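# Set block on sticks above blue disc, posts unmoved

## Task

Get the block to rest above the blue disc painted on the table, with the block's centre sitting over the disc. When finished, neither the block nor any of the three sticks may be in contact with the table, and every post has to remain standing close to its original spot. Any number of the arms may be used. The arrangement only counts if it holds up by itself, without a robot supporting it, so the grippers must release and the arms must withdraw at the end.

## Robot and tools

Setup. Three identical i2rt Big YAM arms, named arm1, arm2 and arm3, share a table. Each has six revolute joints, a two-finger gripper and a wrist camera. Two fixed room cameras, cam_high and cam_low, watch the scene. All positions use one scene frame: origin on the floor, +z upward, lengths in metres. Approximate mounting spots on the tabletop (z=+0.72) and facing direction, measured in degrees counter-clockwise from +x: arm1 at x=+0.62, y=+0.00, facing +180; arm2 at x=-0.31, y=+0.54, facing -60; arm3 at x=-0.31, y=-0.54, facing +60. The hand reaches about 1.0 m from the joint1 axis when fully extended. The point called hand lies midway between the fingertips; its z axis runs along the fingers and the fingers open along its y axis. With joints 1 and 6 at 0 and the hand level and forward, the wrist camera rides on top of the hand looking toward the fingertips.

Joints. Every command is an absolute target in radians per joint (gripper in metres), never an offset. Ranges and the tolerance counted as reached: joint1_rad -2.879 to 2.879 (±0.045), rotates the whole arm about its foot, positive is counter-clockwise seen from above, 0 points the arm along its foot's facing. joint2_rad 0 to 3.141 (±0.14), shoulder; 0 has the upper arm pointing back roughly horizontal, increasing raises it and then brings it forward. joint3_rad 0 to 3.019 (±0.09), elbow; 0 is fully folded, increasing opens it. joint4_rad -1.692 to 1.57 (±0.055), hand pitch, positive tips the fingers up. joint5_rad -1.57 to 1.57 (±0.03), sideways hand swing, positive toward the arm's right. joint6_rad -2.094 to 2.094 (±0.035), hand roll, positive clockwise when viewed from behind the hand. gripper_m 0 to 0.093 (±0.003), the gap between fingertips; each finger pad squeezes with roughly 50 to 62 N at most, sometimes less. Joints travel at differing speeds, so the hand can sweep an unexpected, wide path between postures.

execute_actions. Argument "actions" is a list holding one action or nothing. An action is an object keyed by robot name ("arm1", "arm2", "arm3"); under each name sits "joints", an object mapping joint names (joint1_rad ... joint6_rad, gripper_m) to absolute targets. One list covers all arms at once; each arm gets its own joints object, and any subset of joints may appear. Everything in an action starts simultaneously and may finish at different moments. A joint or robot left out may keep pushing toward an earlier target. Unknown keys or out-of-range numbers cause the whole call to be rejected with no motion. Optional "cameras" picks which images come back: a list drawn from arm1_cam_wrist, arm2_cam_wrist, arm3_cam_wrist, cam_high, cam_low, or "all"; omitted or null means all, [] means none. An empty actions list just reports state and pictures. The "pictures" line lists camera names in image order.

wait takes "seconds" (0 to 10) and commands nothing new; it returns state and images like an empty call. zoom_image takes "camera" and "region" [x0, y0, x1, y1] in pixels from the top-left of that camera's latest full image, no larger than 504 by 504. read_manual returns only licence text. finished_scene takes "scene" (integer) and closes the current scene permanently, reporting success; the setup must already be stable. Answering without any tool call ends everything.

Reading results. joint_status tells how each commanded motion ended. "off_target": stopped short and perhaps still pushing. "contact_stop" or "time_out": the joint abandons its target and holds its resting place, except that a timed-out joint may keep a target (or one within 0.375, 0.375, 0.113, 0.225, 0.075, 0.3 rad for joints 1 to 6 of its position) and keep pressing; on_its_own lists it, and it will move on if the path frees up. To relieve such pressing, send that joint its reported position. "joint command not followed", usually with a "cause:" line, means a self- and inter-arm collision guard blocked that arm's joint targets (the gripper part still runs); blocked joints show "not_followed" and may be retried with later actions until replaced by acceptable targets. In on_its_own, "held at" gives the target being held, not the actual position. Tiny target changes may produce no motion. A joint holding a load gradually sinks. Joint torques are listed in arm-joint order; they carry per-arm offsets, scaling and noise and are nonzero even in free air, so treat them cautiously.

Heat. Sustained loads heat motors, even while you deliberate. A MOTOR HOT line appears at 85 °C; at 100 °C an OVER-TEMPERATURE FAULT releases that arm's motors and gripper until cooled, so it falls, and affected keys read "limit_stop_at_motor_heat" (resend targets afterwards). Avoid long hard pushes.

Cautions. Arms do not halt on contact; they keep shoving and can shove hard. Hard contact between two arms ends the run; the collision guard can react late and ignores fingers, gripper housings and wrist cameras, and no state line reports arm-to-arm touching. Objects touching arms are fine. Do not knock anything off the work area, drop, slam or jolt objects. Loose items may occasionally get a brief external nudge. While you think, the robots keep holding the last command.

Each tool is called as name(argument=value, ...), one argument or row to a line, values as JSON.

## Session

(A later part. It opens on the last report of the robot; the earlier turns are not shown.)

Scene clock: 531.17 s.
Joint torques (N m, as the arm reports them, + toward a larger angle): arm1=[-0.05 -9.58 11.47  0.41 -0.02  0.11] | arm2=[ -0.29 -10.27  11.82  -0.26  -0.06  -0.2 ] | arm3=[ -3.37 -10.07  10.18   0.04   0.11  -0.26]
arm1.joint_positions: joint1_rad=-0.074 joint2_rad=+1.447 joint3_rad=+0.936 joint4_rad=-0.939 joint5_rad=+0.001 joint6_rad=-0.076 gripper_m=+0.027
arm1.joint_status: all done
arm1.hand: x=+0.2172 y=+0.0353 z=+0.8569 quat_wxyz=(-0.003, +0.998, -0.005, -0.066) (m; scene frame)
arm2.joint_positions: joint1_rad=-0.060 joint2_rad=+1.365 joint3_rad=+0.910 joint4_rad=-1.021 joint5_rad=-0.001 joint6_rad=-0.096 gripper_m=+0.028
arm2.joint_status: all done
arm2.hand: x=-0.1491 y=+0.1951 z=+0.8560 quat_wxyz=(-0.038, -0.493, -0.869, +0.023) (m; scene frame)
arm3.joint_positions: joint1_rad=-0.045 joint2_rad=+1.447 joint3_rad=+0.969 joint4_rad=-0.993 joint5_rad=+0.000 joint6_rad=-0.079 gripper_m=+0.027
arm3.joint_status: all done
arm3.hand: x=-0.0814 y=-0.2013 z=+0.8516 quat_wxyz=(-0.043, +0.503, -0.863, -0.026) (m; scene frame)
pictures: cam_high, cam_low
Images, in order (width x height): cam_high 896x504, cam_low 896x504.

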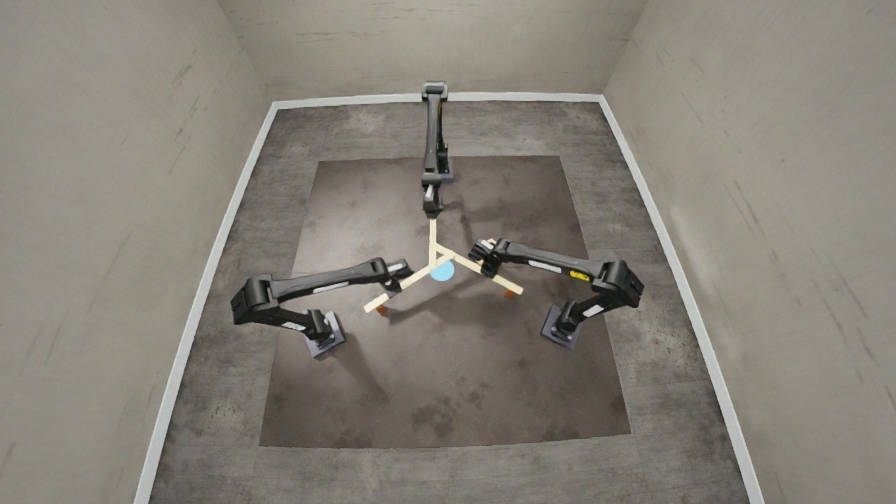

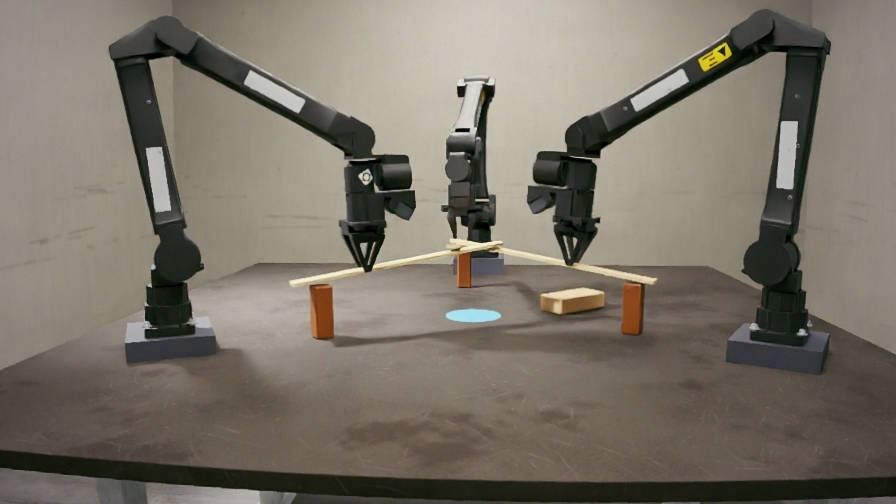

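execute_actions(
  actions=[
    {"arm1":{"joints":{"joint2_rad":1.482}},"arm2":{"joints":{"joint2_rad":1.394}},"arm3":{"joints":{"joint2_rad":1.476}}},
  ],
  cameras=["cam_low","cam_high"],
)

zoom_image(
  camera="cam_low",
  region=[280, 220, 680, 340],
)

zoom_image(
  camera="cam_low",
  region=[410, 210, 550, 280],
)

Scene clock: 538.33 s.
Joint torques (N m, as the arm reports them, + toward a larger angle): arm1=[-0.18 -9.57 11.33  0.4  -0.01  0.09] | arm2=[ -0.15 -11.46  11.55  -0.26  -0.06  -0.19] | arm3=[-2.97 -9.49 10.    0.19  0.08 -0.26]
arm1.joint_positions: joint1_rad=-0.074 joint2_rad=+1.468 joint3_rad=+0.937 joint4_rad=-0.940 joint5_rad=+0.001 joint6_rad=-0.074 gripper_m=+0.027
arm1.joint_status: all done
arm1.hand: x=+0.2181 y=+0.0352 z=+0.8489 quat_wxyz=(-0.003, +0.998, -0.006, -0.056) (m; scene frame)
arm2.joint_positions: joint1_rad=-0.061 joint2_rad=+1.386 joint3_rad=+0.912 joint4_rad=-1.023 joint5_rad=-0.001 joint6_rad=-0.096 gripper_m=+0.028
arm2.joint_status: all done
arm2.hand: x=-0.1493 y=+0.1952 z=+0.8491 quat_wxyz=(-0.029, -0.493, -0.869, +0.017) (m; scene frame)
arm3.joint_positions: joint1_rad=-0.045 joint2_rad=+1.465 joint3_rad=+0.971 joint4_rad=-0.995 joint5_rad=+0.000 joint6_rad=-0.079 gripper_m=+0.027
arm3.joint_status: all done
arm3.hand: x=-0.0814 y=-0.2015 z=+0.8455 quat_wxyz=(-0.035, +0.503, -0.863, -0.023) (m; scene frame)
pictures: cam_high, cam_low
Images, in order (width x height): cam_high 896x504, cam_low 896x504.

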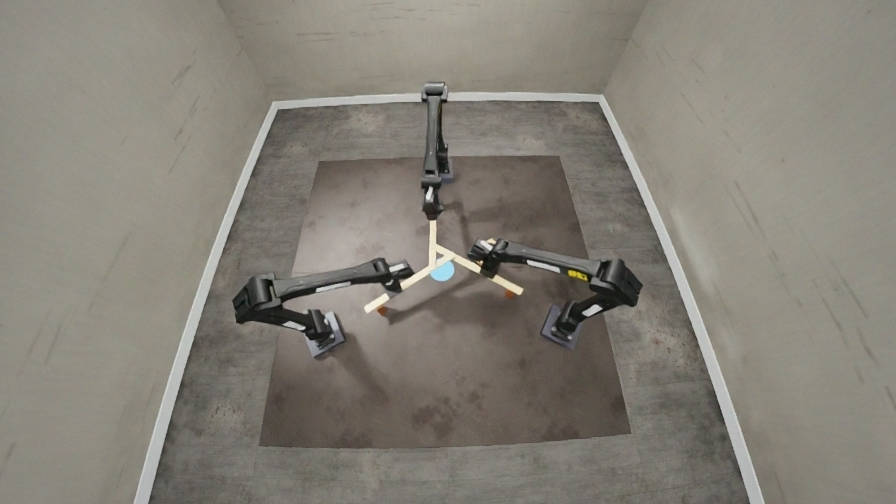

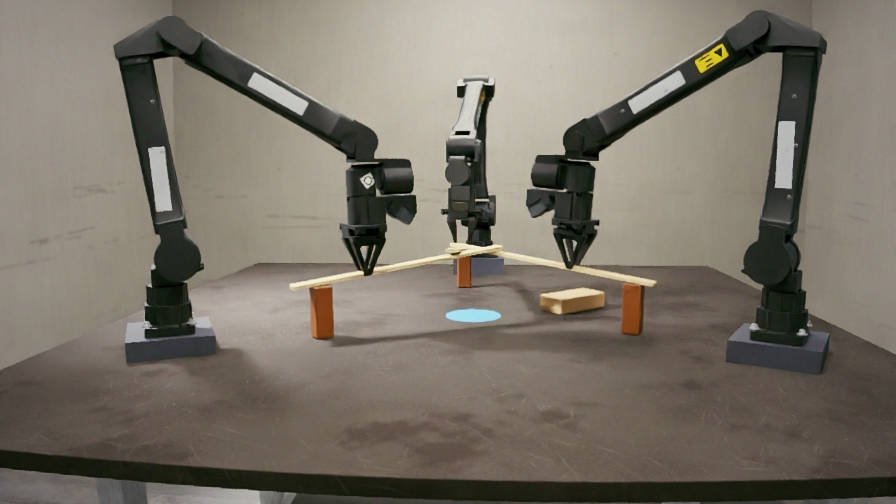

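Region (280, 220, 680, 340) of cam_low's 896x504 image, scaled by 1.260, with more detail than that image has; it fills the top 151 rows of this view, and the rest is white.

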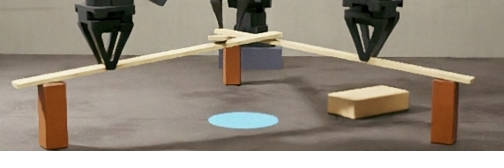

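Region (410, 210, 550, 280) of cam_low's 896x504 image, scaled by 3.600, with more detail than that image has.

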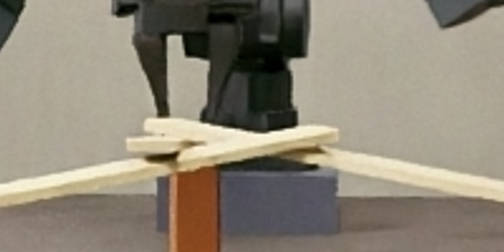

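execute_actions(
  actions=[
    {"arm1":{"joints":{"joint2_rad":1.49,"joint4_rad":-0.968}},"arm3":{"joints":{"joint2_rad":1.484,"joint4_rad":-1.008}}},
  ],
  cameras=["cam_low","cam_high","arm1_cam_wrist"],
)

zoom_image(
  camera="cam_low",
  region=[410, 210, 550, 280],
)

zoom_image(
  camera="cam_low",
  region=[570, 250, 690, 310],
)

zoom_image(
  camera="cam_low",
  region=[280, 250, 400, 310],
)

Scene clock: 554.57 s.
Joint torques (N m, as the arm reports them, + toward a larger angle): arm1=[-0.26 -9.16 11.06  0.07 -0.01  0.09] | arm2=[ -0.32 -10.88  11.44  -0.16  -0.06  -0.19] | arm3=[-2.86 -9.27  9.85 -0.11  0.11 -0.26]
arm1.joint_positions: joint1_rad=-0.074 joint2_rad=+1.471 joint3_rad=+0.940 joint4_rad=-0.948 joint5_rad=+0.001 joint6_rad=-0.073 gripper_m=+0.027
arm1.joint_status: all done
arm1.hand: x=+0.2191 y=+0.0351 z=+0.8487 quat_wxyz=(-0.002, +0.999, -0.006, -0.051) (m; scene frame)
arm2.joint_positions: joint1_rad=-0.061 joint2_rad=+1.386 joint3_rad=+0.912 joint4_rad=-1.023 joint5_rad=-0.001 joint6_rad=-0.096 gripper_m=+0.028
arm2.joint_status: not commanded
arm2.hand: x=-0.1493 y=+0.1952 z=+0.8491 quat_wxyz=(-0.029, -0.493, -0.869, +0.017) (m; scene frame)
arm3.joint_positions: joint1_rad=-0.046 joint2_rad=+1.468 joint3_rad=+0.973 joint4_rad=-0.998 joint5_rad=+0.000 joint6_rad=-0.079 gripper_m=+0.027
arm3.joint_status: all done
arm3.hand: x=-0.0812 y=-0.2017 z=+0.8452 quat_wxyz=(-0.033, +0.502, -0.864, -0.022) (m; scene frame)
pictures: arm1_cam_wrist, cam_high, cam_low
Images, in order (width x height): arm1_cam_wrist 504x504, cam_high 896x504, cam_low 896x504.

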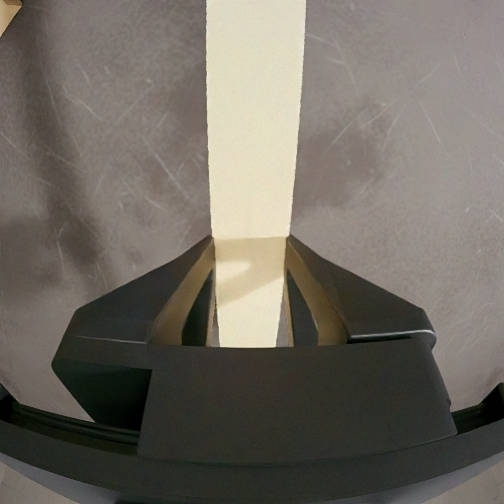

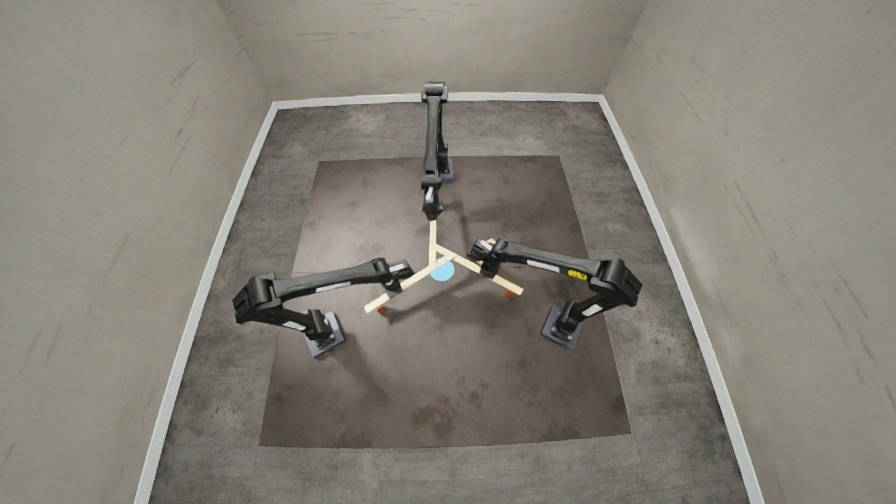

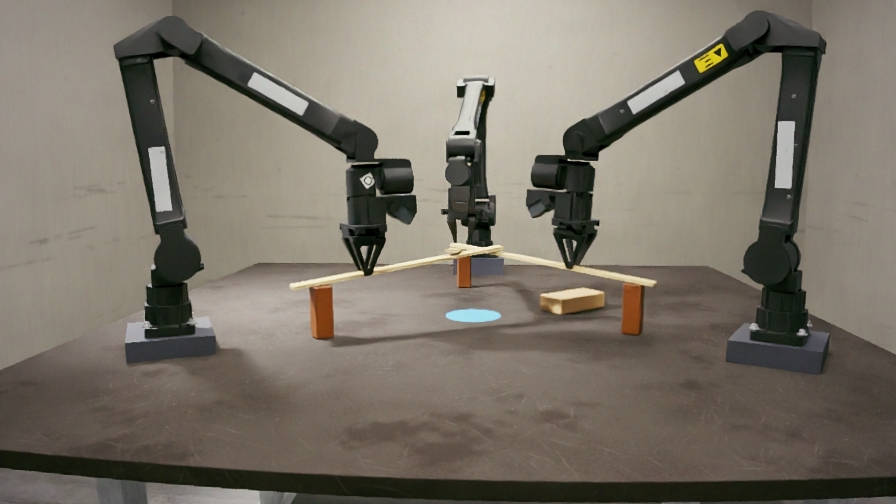

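Region (410, 210, 550, 280) of cam_low's 896x504 image, scaled by 3.600, with more detail than that image has.

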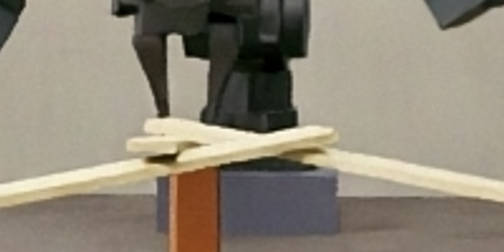

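Region (570, 250, 690, 310) of cam_low's 896x504 image, scaled by 4.200, with more detail than that image has.

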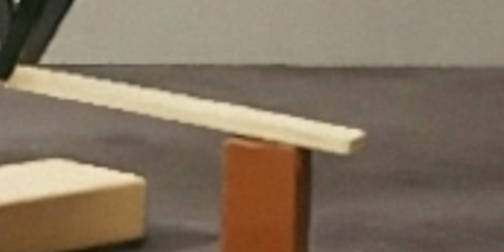

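Region (280, 250, 400, 310) of cam_low's 896x504 image, scaled by 4.200, with more detail than that image has.

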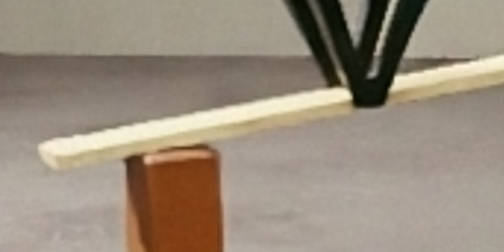

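execute_actions(
  actions=[
    {"arm1":{"joints":{"gripper_m":0.055,"joint2_rad":1.468}}},
  ],
  cameras=["cam_low","arm1_cam_wrist"],
)

zoom_image(
  camera="cam_low",
  region=[410, 210, 550, 280],
)

Scene clock: 558.43 s.
Joint torques (N m, as the arm reports them, + toward a larger angle): arm1=[ -0.24 -11.3   11.04   0.28  -0.02   0.09] | arm2=[ -0.28 -10.61  11.51  -0.25  -0.05  -0.2 ] | arm3=[-3.1  -9.44  9.83 -0.07  0.09 -0.25]
arm1.joint_positions: joint1_rad=-0.074 joint2_rad=+1.471 joint3_rad=+0.940 joint4_rad=-0.955 joint5_rad=+0.001 joint6_rad=-0.073 gripper_m=+0.055
arm1.joint_status: all done
arm1.hand: x=+0.2206 y=+0.0350 z=+0.8485 quat_wxyz=(-0.002, +0.999, -0.006, -0.048) (m; scene frame)
arm2.joint_positions: joint1_rad=-0.061 joint2_rad=+1.386 joint3_rad=+0.912 joint4_rad=-1.023 joint5_rad=-0.001 joint6_rad=-0.096 gripper_m=+0.028
arm2.joint_status: not commanded
arm2.hand: x=-0.1493 y=+0.1952 z=+0.8491 quat_wxyz=(-0.029, -0.493, -0.869, +0.017) (m; scene frame)
arm3.joint_positions: joint1_rad=-0.046 joint2_rad=+1.468 joint3_rad=+0.973 joint4_rad=-0.998 joint5_rad=+0.000 joint6_rad=-0.079 gripper_m=+0.027
arm3.joint_status: not commanded
arm3.hand: x=-0.0812 y=-0.2017 z=+0.8452 quat_wxyz=(-0.033, +0.502, -0.864, -0.022) (m; scene frame)
pictures: arm1_cam_wrist, cam_low
Images, in order (width x height): arm1_cam_wrist 504x504, cam_low 896x504.

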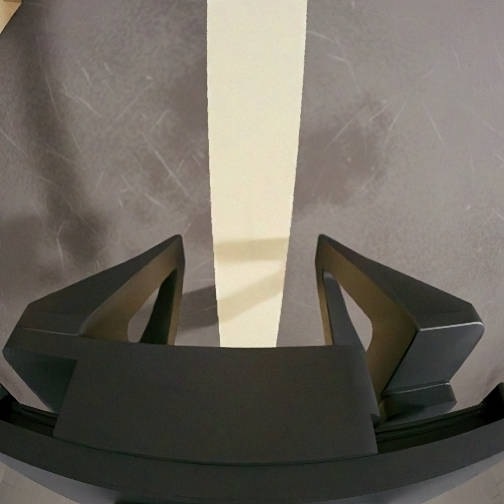

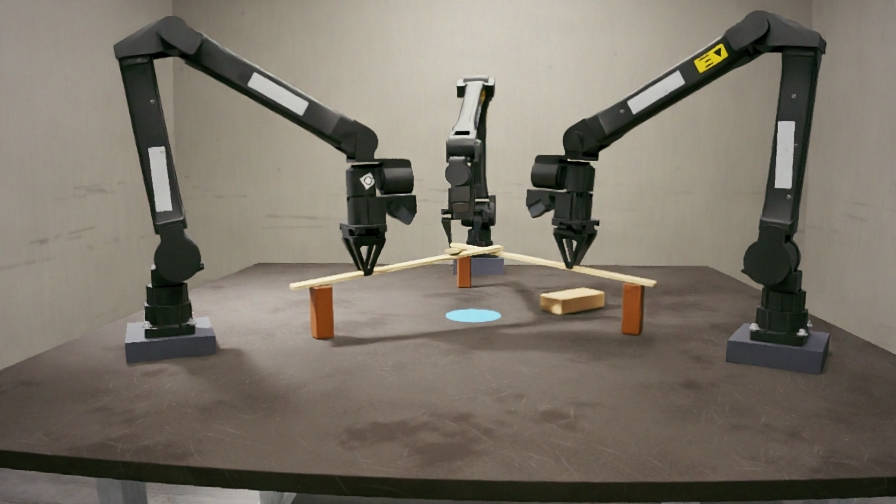

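Region (410, 210, 550, 280) of cam_low's 896x504 image, scaled by 3.600, with more detail than that image has.

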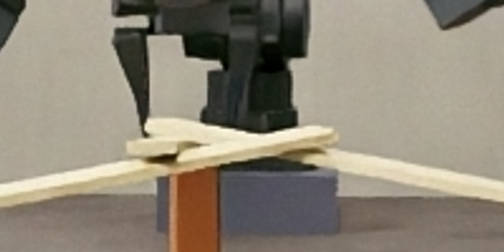

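execute_actions(
  actions=[
    {"arm1":{"joints":{"joint2_rad":1.35}},"arm2":{"joints":{"gripper_m":0.055,"joint2_rad":1.384}}},
  ],
  cameras=["cam_low","arm2_cam_wrist"],
)

zoom_image(
  camera="cam_low",
  region=[280, 220, 680, 340],
)

Scene clock: 562.63 s.
Joint torques (N m, as the arm reports them, + toward a larger angle): arm1=[-0.15 -9.73 11.6   0.55 -0.02  0.09] | arm2=[ -0.26 -11.3   11.53  -0.23  -0.04  -0.2 ] | arm3=[-3.27 -9.43  9.81 -0.07  0.1  -0.26]
arm1.joint_positions: joint1_rad=-0.074 joint2_rad=+1.348 joint3_rad=+0.941 joint4_rad=-0.955 joint5_rad=+0.001 joint6_rad=-0.073 gripper_m=+0.055
arm1.joint_status: all done
arm1.hand: x=+0.2169 y=+0.0355 z=+0.8961 quat_wxyz=(-0.007, +0.994, -0.006, -0.110) (m; scene frame)
arm2.joint_positions: joint1_rad=-0.061 joint2_rad=+1.386 joint3_rad=+0.912 joint4_rad=-1.023 joint5_rad=-0.001 joint6_rad=-0.096 gripper_m=+0.055
arm2.joint_status: all done
arm2.hand: x=-0.1493 y=+0.1952 z=+0.8491 quat_wxyz=(-0.029, -0.493, -0.869, +0.017) (m; scene frame)
arm3.joint_positions: joint1_rad=-0.046 joint2_rad=+1.468 joint3_rad=+0.973 joint4_rad=-0.998 joint5_rad=+0.000 joint6_rad=-0.079 gripper_m=+0.027
arm3.joint_status: not commanded
arm3.hand: x=-0.0812 y=-0.2017 z=+0.8450 quat_wxyz=(-0.033, +0.502, -0.864, -0.022) (m; scene frame)
pictures: arm2_cam_wrist, cam_low
Images, in order (width x height): arm2_cam_wrist 504x504, cam_low 896x504.

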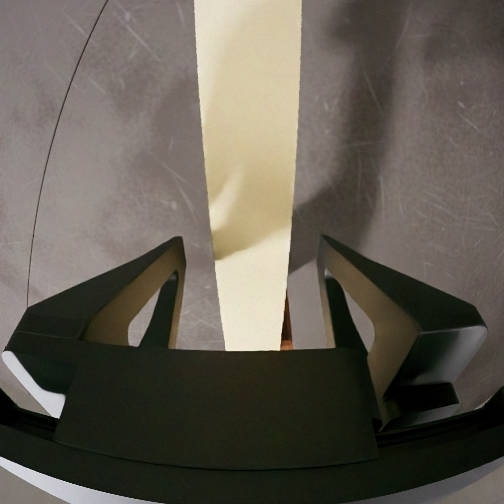

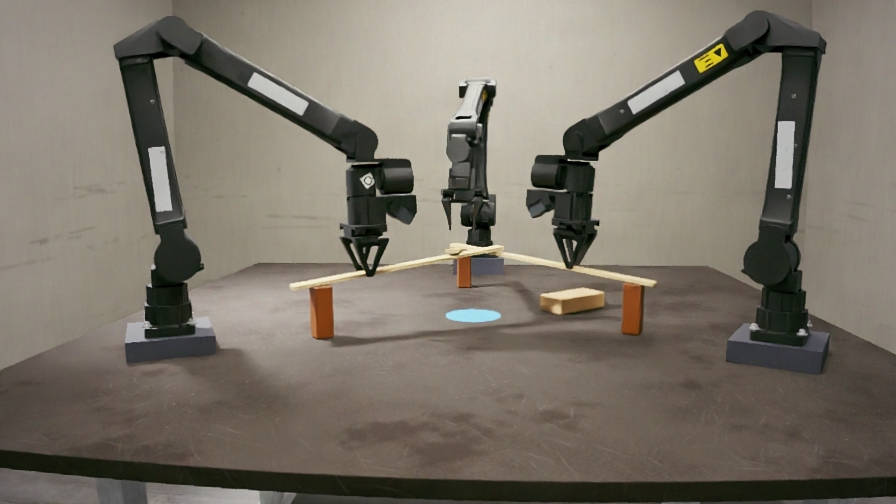

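Region (280, 220, 680, 340) of cam_low's 896x504 image, scaled by 1.260, with more detail than that image has; it fills the top 151 rows of this view, and the rest is white.

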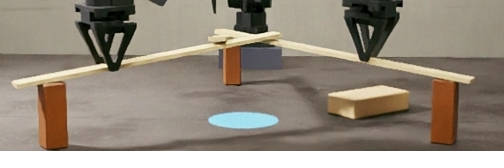

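execute_actions(
  actions=[
    {"arm1":{"joints":{"joint1_rad":0.395,"joint6_rad":-1.92,"gripper_m":0.093,"joint3_rad":1.15}},"arm2":{"joints":{"joint2_rad":1.265}},"arm3":{"joints":{"gripper_m":0.055,"joint2_rad":1.466}}},
  ],
  cameras=["cam_low","cam_high","arm3_cam_wrist"],
)

zoom_image(
  camera="cam_low",
  region=[280, 220, 680, 340],
)

Scene clock: 612.10 s.
Joint torques (N m, as the arm reports them, + toward a larger angle): arm1=[ -0.57 -10.41  11.09   0.98  -0.02   0.03] | arm2=[-0.25 -9.24 11.62  0.06 -0.04 -0.18] | arm3=[ -2.69 -10.78   9.77  -0.04   0.1   -0.24]
arm1.joint_positions: joint1_rad=+0.400 joint2_rad=+1.348 joint3_rad=+1.119 joint4_rad=-0.960 joint5_rad=-0.001 joint6_rad=-1.911 gripper_m=+0.093
arm1.joint_status: all done
arm1.hand: x=+0.1892 y=-0.1762 z=+0.9740 quat_wxyz=(-0.135, +0.400, +0.895, -0.142) (m; scene frame)
arm2.joint_positions: joint1_rad=-0.061 joint2_rad=+1.254 joint3_rad=+0.920 joint4_rad=-1.023 joint5_rad=-0.001 joint6_rad=-0.096 gripper_m=+0.055
arm2.joint_status: all done
arm2.hand: x=-0.1474 y=+0.1907 z=+0.8997 quat_wxyz=(-0.087, -0.491, -0.865, +0.058) (m; scene frame)
arm3.joint_positions: joint1_rad=-0.046 joint2_rad=+1.468 joint3_rad=+0.973 joint4_rad=-1.000 joint5_rad=+0.000 joint6_rad=-0.079 gripper_m=+0.055
arm3.joint_status: all done
arm3.hand: x=-0.0814 y=-0.2021 z=+0.8450 quat_wxyz=(-0.032, +0.503, -0.864, -0.021) (m; scene frame)
pictures: arm3_cam_wrist, cam_high, cam_low
Images, in order (width x height): arm3_cam_wrist 504x504, cam_high 896x504, cam_low 896x504.

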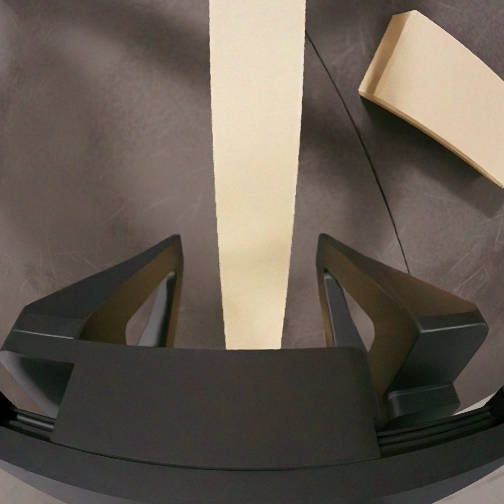

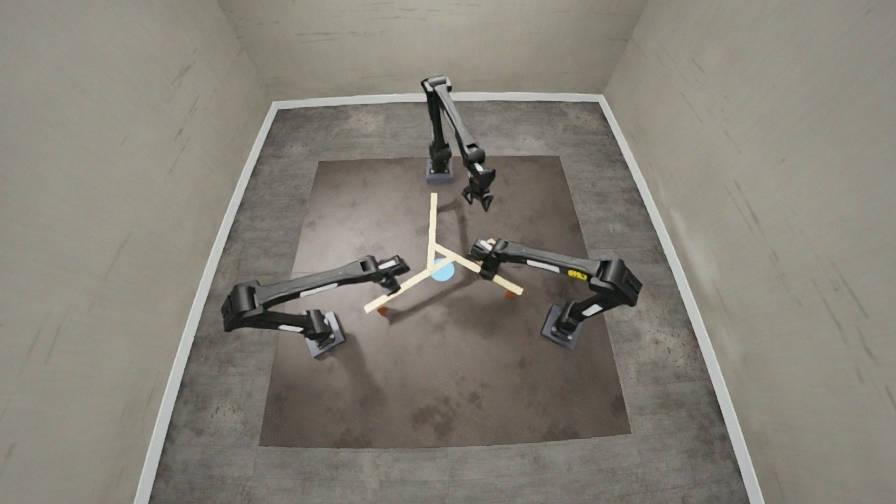

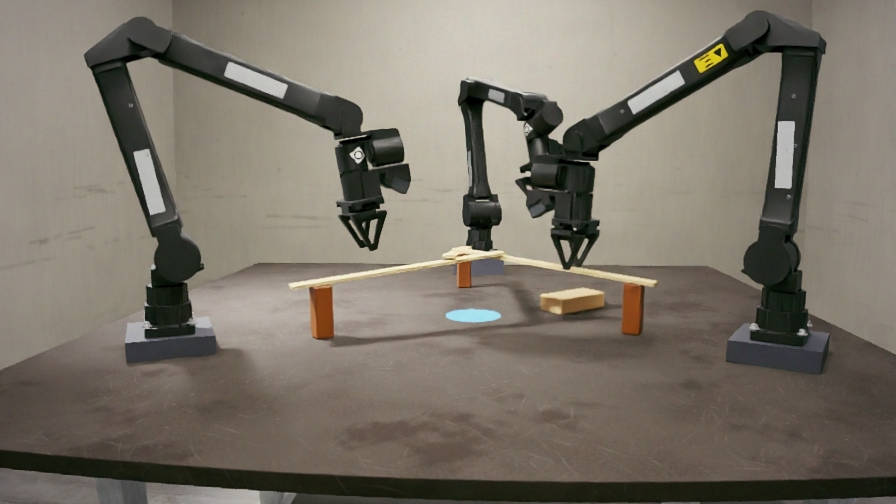

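Region (280, 220, 680, 340) of cam_low's 896x504 image, scaled by 1.260, with more detail than that image has; it fills the top 151 rows of this view, and the rest is white.

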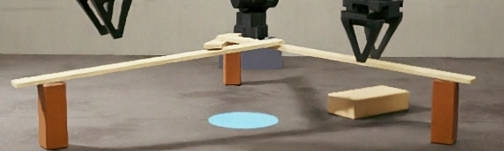

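execute_actions(
  actions=[
    {"arm1":{"joints":{"joint2_rad":1.845,"joint3_rad":1.565,"joint4_rad":-1.005}},"arm2":{"joints":{"joint2_rad":0.6}},"arm3":{"joints":{"joint2_rad":0.6}}},
  ],
  cameras=["cam_low","cam_high","arm1_cam_wrist"],
)

Scene clock: 631.07 s.
Joint torques (N m, as the arm reports them, + toward a larger angle): arm1=[ -0.6  -19.62  12.42   0.72  -0.03   0.03] | arm2=[-0.21 -1.84 12.6   1.01 -0.05 -0.18] | arm3=[-3.22  0.38 10.57  1.46  0.1  -0.24]
arm1.joint_positions: joint1_rad=+0.400 joint2_rad=+1.854 joint3_rad=+1.513 joint4_rad=-0.998 joint5_rad=-0.001 joint6_rad=-1.913 gripper_m=+0.093
arm1.joint_status: all done
arm1.hand: x=+0.0572 y=-0.2301 z=+0.8838 quat_wxyz=(-0.084, +0.404, +0.906, -0.088) (m; scene frame)
arm2.joint_positions: joint1_rad=-0.061 joint2_rad=+0.595 joint3_rad=+0.923 joint4_rad=-1.023 joint5_rad=-0.001 joint6_rad=-0.096 gripper_m=+0.055
arm2.joint_status: all done
arm2.hand: x=-0.1839 y=+0.2656 z=+1.1187 quat_wxyz=(-0.346, -0.448, -0.788, +0.240) (m; scene frame)
arm3.joint_positions: joint1_rad=-0.046 joint2_rad=+0.594 joint3_rad=+0.981 joint4_rad=-1.001 joint5_rad=+0.000 joint6_rad=-0.079 gripper_m=+0.055
arm3.joint_status: all done
arm3.hand: x=-0.1373 y=-0.2904 z=+1.1581 quat_wxyz=(-0.412, +0.445, -0.769, -0.203) (m; scene frame)
pictures: arm1_cam_wrist, cam_high, cam_low
Images, in order (width x height): arm1_cam_wrist 504x504, cam_high 896x504, cam_low 896x504.

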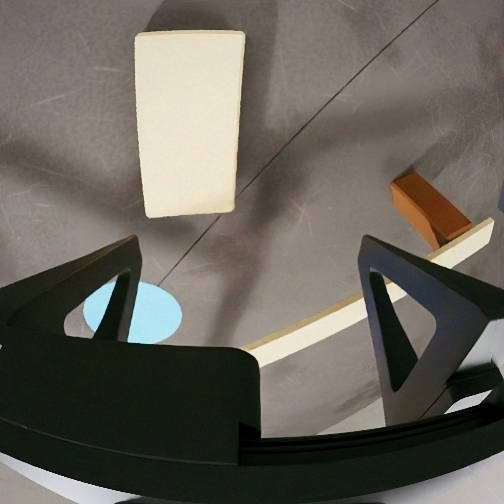

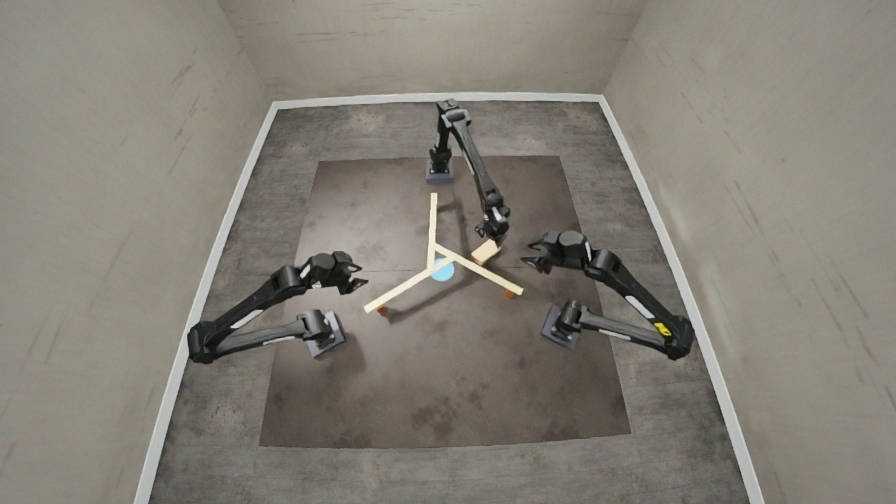

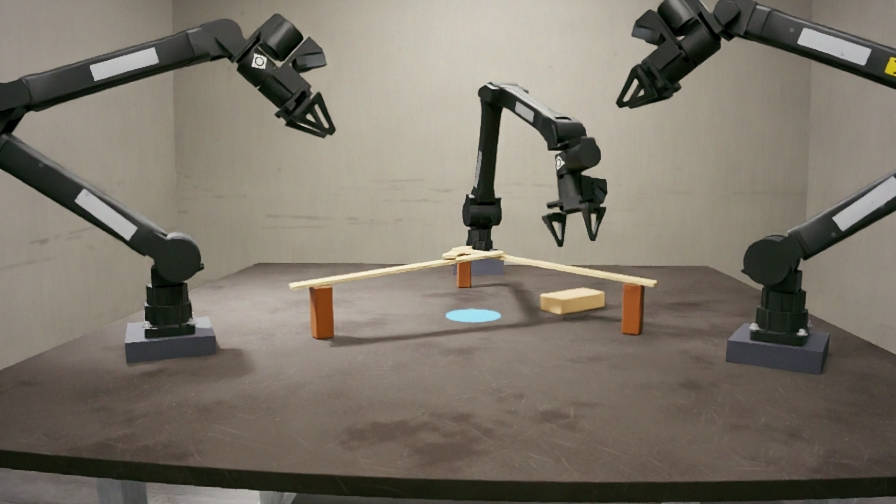

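execute_actions(
  actions=[
    {"arm1":{"joints":{"joint2_rad":2.015}},"arm2":{"joints":{"joint2_rad":0.42}},"arm3":{"joints":{"joint2_rad":0.42}}},
  ],
  cameras=["cam_low","cam_high","arm1_cam_wrist"],
)

zoom_image(
  camera="cam_low",
  region=[500, 210, 660, 330],
)

Scene clock: 643.00 s.
Joint torques (N m, as the arm reports them, + toward a larger angle): arm1=[ -0.47 -21.94  10.05   0.45  -0.03   0.03] | arm2=[-0.44  0.42 11.92  1.16 -0.05 -0.18] | arm3=[-3.4   2.43 10.05  1.5   0.08 -0.23]
arm1.joint_positions: joint1_rad=+0.400 joint2_rad=+2.029 joint3_rad=+1.532 joint4_rad=-0.998 joint5_rad=-0.001 joint6_rad=-1.913 gripper_m=+0.093
arm1.joint_status: all done
arm1.hand: x=+0.0602 y=-0.2288 z=+0.7888 quat_wxyz=(-0.031, +0.407, +0.912, -0.032) (m; scene frame)
arm2.joint_positions: joint1_rad=-0.061 joint2_rad=+0.418 joint3_rad=+0.923 joint4_rad=-1.023 joint5_rad=-0.001 joint6_rad=-0.096 gripper_m=+0.055
arm2.joint_status: all done
arm2.hand: x=-0.2035 y=+0.3065 z=+1.1639 quat_wxyz=(-0.410, -0.428, -0.753, +0.286) (m; scene frame)
arm3.joint_positions: joint1_rad=-0.046 joint2_rad=+0.417 joint3_rad=+0.981 joint4_rad=-1.002 joint5_rad=+0.000 joint6_rad=-0.079 gripper_m=+0.055
arm3.joint_status: all done
arm3.hand: x=-0.1661 y=-0.3338 z=+1.2030 quat_wxyz=(-0.482, +0.422, -0.731, -0.236) (m; scene frame)
pictures: arm1_cam_wrist, cam_high, cam_low
Images, in order (width x height): arm1_cam_wrist 504x504, cam_high 896x504, cam_low 896x504.

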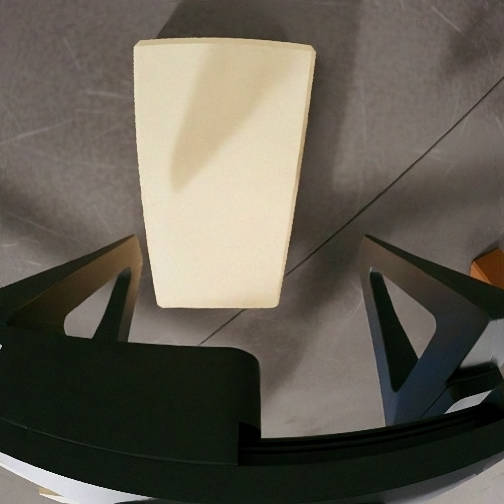

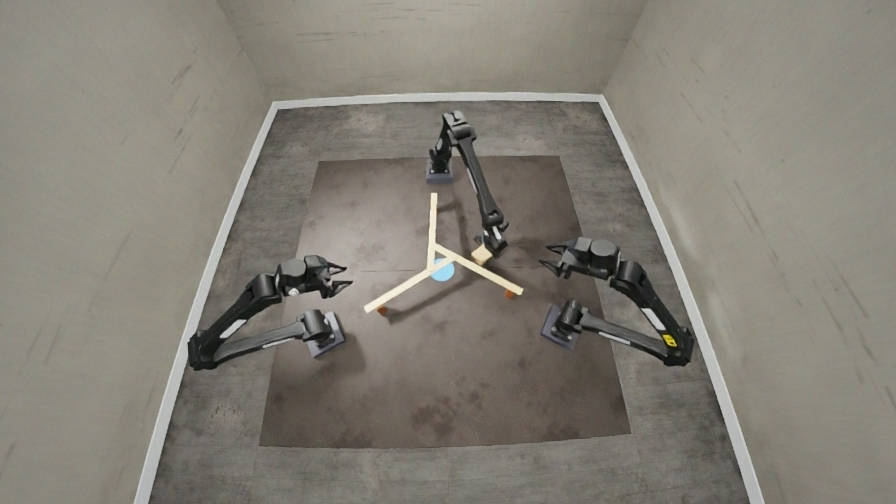

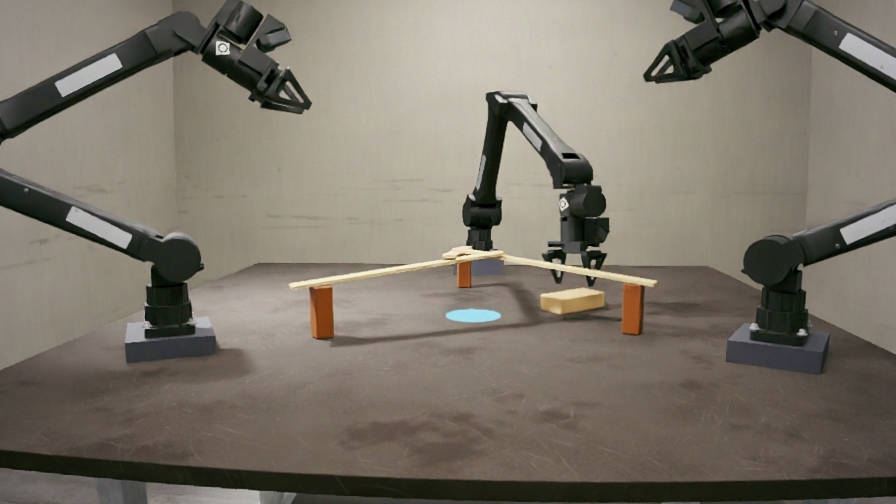

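Region (500, 210, 660, 330) of cam_low's 896x504 image, scaled by 3.150, with more detail than that image has; it fills the top 378 rows of this view, and the rest is white.

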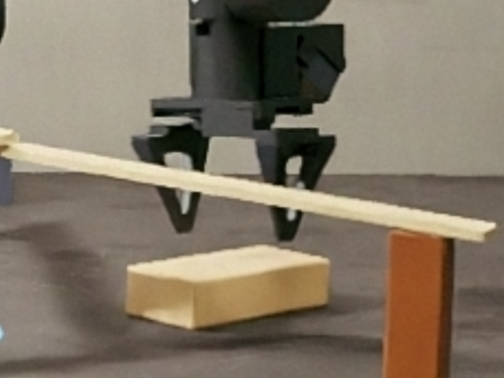

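execute_actions(
  actions=[
    {"arm1":{"joints":{"joint2_rad":2.085}}},
  ],
  cameras=["cam_low","arm1_cam_wrist"],
)

zoom_image(
  camera="cam_low",
  region=[500, 210, 660, 330],
)

Scene clock: 657.63 s.
Joint torques (N m, as the arm reports them, + toward a larger angle): arm1=[ -0.48 -19.48   9.85   0.28  -0.03   0.02] | arm2=[-0.38  0.56 12.04  1.18 -0.04 -0.17] | arm3=[-3.18  2.67 10.06  1.59  0.11 -0.25]
arm1.joint_positions: joint1_rad=+0.400 joint2_rad=+2.071 joint3_rad=+1.532 joint4_rad=-0.998 joint5_rad=-0.001 joint6_rad=-1.913 gripper_m=+0.093
arm1.joint_status: all done
arm1.hand: x=+0.0650 y=-0.2268 z=+0.7644 quat_wxyz=(-0.017, +0.407, +0.913, -0.017) (m; scene frame)
arm2.joint_positions: joint1_rad=-0.061 joint2_rad=+0.418 joint3_rad=+0.923 joint4_rad=-1.023 joint5_rad=-0.001 joint6_rad=-0.096 gripper_m=+0.055
arm2.joint_status: not commanded
arm2.hand: x=-0.2035 y=+0.3065 z=+1.1639 quat_wxyz=(-0.410, -0.428, -0.753, +0.286) (m; scene frame)
arm3.joint_positions: joint1_rad=-0.046 joint2_rad=+0.417 joint3_rad=+0.981 joint4_rad=-1.002 joint5_rad=+0.000 joint6_rad=-0.079 gripper_m=+0.055
arm3.joint_status: not commanded
arm3.hand: x=-0.1661 y=-0.3338 z=+1.2030 quat_wxyz=(-0.482, +0.422, -0.731, -0.236) (m; scene frame)
pictures: arm1_cam_wrist, cam_low
Images, in order (width x height): arm1_cam_wrist 504x504, cam_low 896x504.

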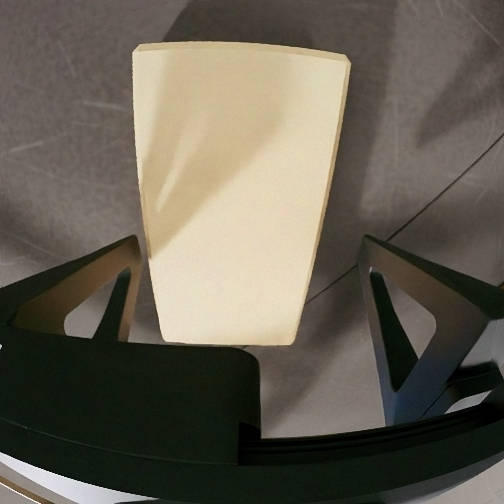

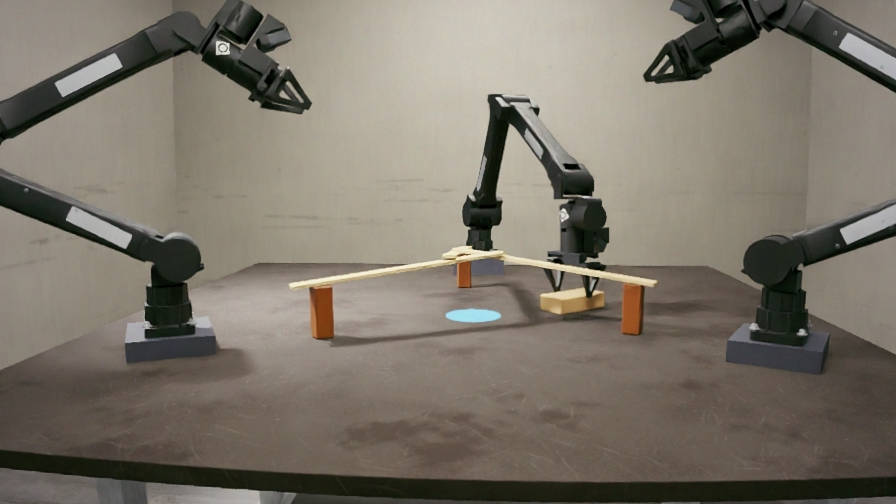

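Region (500, 210, 660, 330) of cam_low's 896x504 image, scaled by 3.150, with more detail than that image has; it fills the top 378 rows of this view, and the rest is white.

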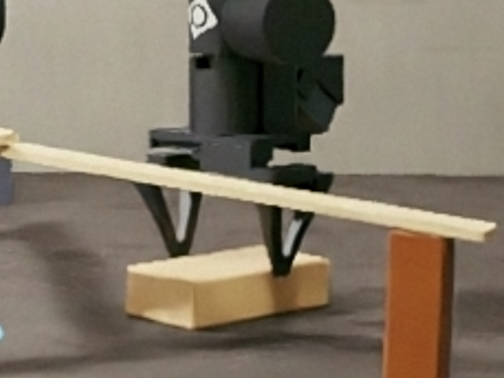

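execute_actions(
  actions=[
    {"arm1":{"joints":{"joint2_rad":2.103,"joint3_rad":1.522}}},
  ],
  cameras=["cam_low","arm1_cam_wrist"],
)

zoom_image(
  camera="cam_low",
  region=[500, 210, 660, 330],
)

Scene clock: 665.47 s.
Joint torques (N m, as the arm reports them, + toward a larger angle): arm1=[ -0.53 -18.71   6.56   0.3   -0.03   0.01] | arm2=[-0.4   0.65 12.07  1.21 -0.05 -0.19] | arm3=[-3.13  2.63 10.09  1.5   0.12 -0.25]
arm1.joint_positions: joint1_rad=+0.400 joint2_rad=+2.079 joint3_rad=+1.527 joint4_rad=-0.998 joint5_rad=-0.001 joint6_rad=-1.913 gripper_m=+0.093
arm1.joint_status: all done
arm1.hand: x=+0.0683 y=-0.2254 z=+0.7575 quat_wxyz=(-0.012, +0.408, +0.913, -0.012) (m; scene frame)
arm2.joint_positions: joint1_rad=-0.061 joint2_rad=+0.418 joint3_rad=+0.923 joint4_rad=-1.023 joint5_rad=-0.001 joint6_rad=-0.096 gripper_m=+0.055
arm2.joint_status: not commanded
arm2.hand: x=-0.2035 y=+0.3065 z=+1.1639 quat_wxyz=(-0.410, -0.428, -0.753, +0.286) (m; scene frame)
arm3.joint_positions: joint1_rad=-0.046 joint2_rad=+0.417 joint3_rad=+0.981 joint4_rad=-1.002 joint5_rad=+0.000 joint6_rad=-0.079 gripper_m=+0.055
arm3.joint_status: not commanded
arm3.hand: x=-0.1661 y=-0.3338 z=+1.2030 quat_wxyz=(-0.482, +0.422, -0.731, -0.236) (m; scene frame)
pictures: arm1_cam_wrist, cam_low
Images, in order (width x height): arm1_cam_wrist 504x504, cam_low 896x504.

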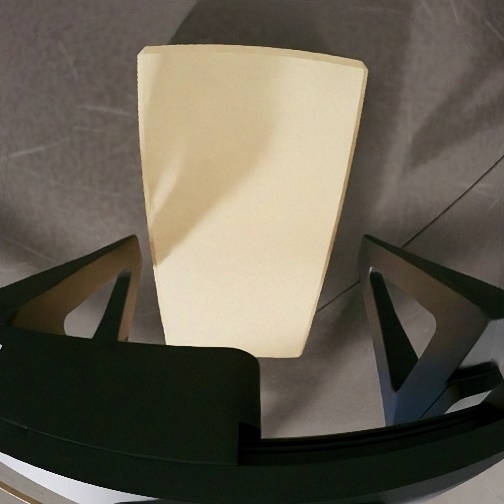

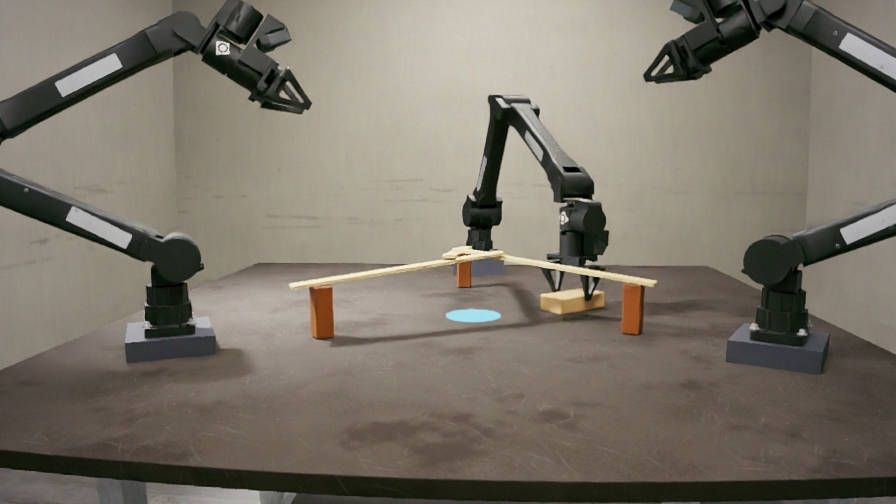

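Region (500, 210, 660, 330) of cam_low's 896x504 image, scaled by 3.150, with more detail than that image has; it fills the top 378 rows of this view, and the rest is white.

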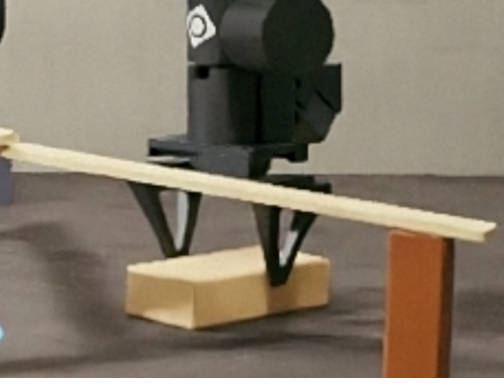

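execute_actions(
  actions=[
    {"arm1":{"joints":{"joint2_rad":2.114}}},
  ],
  cameras=["cam_low","arm1_cam_wrist"],
)

Scene clock: 673.37 s.
Joint torques (N m, as the arm reports them, + toward a larger angle): arm1=[ -0.58 -19.08   6.46   0.27  -0.04   0.02] | arm2=[-0.44  0.46 12.08  1.2  -0.05 -0.19] | arm3=[-2.97  2.82 10.02  1.55  0.07 -0.22]
arm1.joint_positions: joint1_rad=+0.400 joint2_rad=+2.091 joint3_rad=+1.527 joint4_rad=-0.998 joint5_rad=-0.001 joint6_rad=-1.913 gripper_m=+0.093
arm1.joint_status: all done
arm1.hand: x=+0.0699 y=-0.2248 z=+0.7507 quat_wxyz=(-0.008, +0.408, +0.913, -0.008) (m; scene frame)
arm2.joint_positions: joint1_rad=-0.061 joint2_rad=+0.418 joint3_rad=+0.923 joint4_rad=-1.023 joint5_rad=-0.001 joint6_rad=-0.096 gripper_m=+0.055
arm2.joint_status: not commanded
arm2.hand: x=-0.2035 y=+0.3065 z=+1.1639 quat_wxyz=(-0.410, -0.428, -0.753, +0.286) (m; scene frame)
arm3.joint_positions: joint1_rad=-0.046 joint2_rad=+0.417 joint3_rad=+0.981 joint4_rad=-1.002 joint5_rad=+0.000 joint6_rad=-0.079 gripper_m=+0.055
arm3.joint_status: not commanded
arm3.hand: x=-0.1661 y=-0.3338 z=+1.2030 quat_wxyz=(-0.482, +0.422, -0.731, -0.236) (m; scene frame)
pictures: arm1_cam_wrist, cam_low
Images, in order (width x height): arm1_cam_wrist 504x504, cam_low 896x504.

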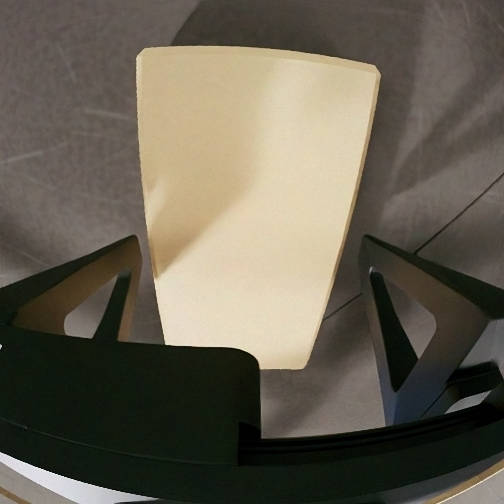

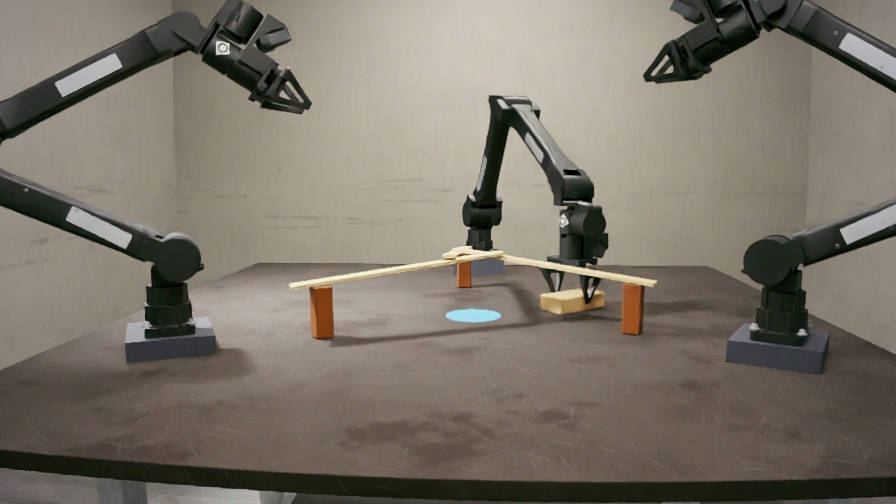

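execute_actions(
  actions=[
    {"arm1":{"joints":{"joint2_rad":2.13}}},
  ],
  cameras=["cam_low","arm1_cam_wrist"],
)

Scene clock: 677.60 s.
Joint torques (N m, as the arm reports them, + toward a larger angle): arm1=[ -0.48 -19.16   6.32   0.21  -0.04   0.01] | arm2=[-0.25  0.48 12.1   1.17 -0.04 -0.19] | arm3=[-3.01  3.03 10.06  1.5   0.1  -0.22]
arm1.joint_positions: joint1_rad=+0.400 joint2_rad=+2.109 joint3_rad=+1.527 joint4_rad=-0.998 joint5_rad=-0.001 joint6_rad=-1.913 gripper_m=+0.093
arm1.joint_status: all done
arm1.hand: x=+0.0723 y=-0.2238 z=+0.7407 quat_wxyz=(-0.002, +0.408, +0.913, -0.001) (m; scene frame)
arm2.joint_positions: joint1_rad=-0.061 joint2_rad=+0.418 joint3_rad=+0.923 joint4_rad=-1.023 joint5_rad=-0.001 joint6_rad=-0.096 gripper_m=+0.055
arm2.joint_status: not commanded
arm2.hand: x=-0.2035 y=+0.3065 z=+1.1639 quat_wxyz=(-0.410, -0.428, -0.753, +0.286) (m; scene frame)
arm3.joint_positions: joint1_rad=-0.046 joint2_rad=+0.417 joint3_rad=+0.981 joint4_rad=-1.002 joint5_rad=+0.000 joint6_rad=-0.079 gripper_m=+0.055
arm3.joint_status: not commanded
arm3.hand: x=-0.1661 y=-0.3338 z=+1.2030 quat_wxyz=(-0.482, +0.422, -0.731, -0.236) (m; scene frame)
pictures: arm1_cam_wrist, cam_low
Images, in order (width x height): arm1_cam_wrist 504x504, cam_low 896x504.

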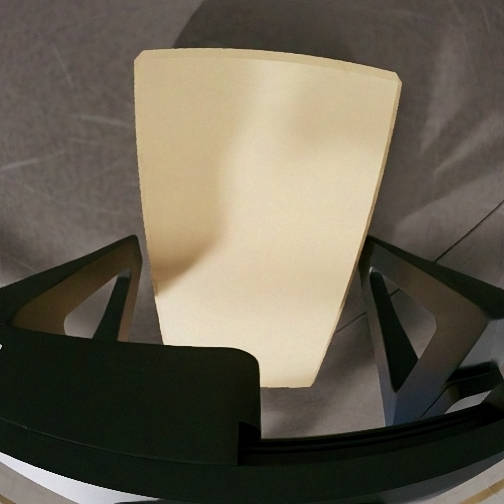

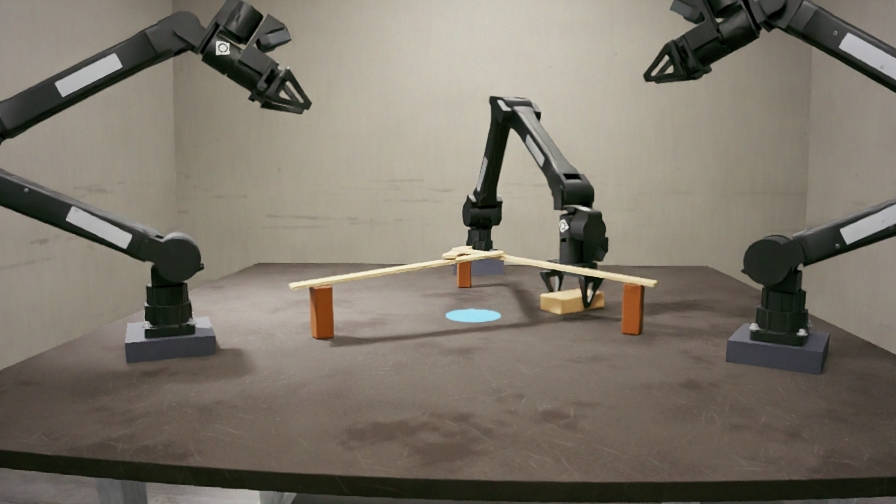

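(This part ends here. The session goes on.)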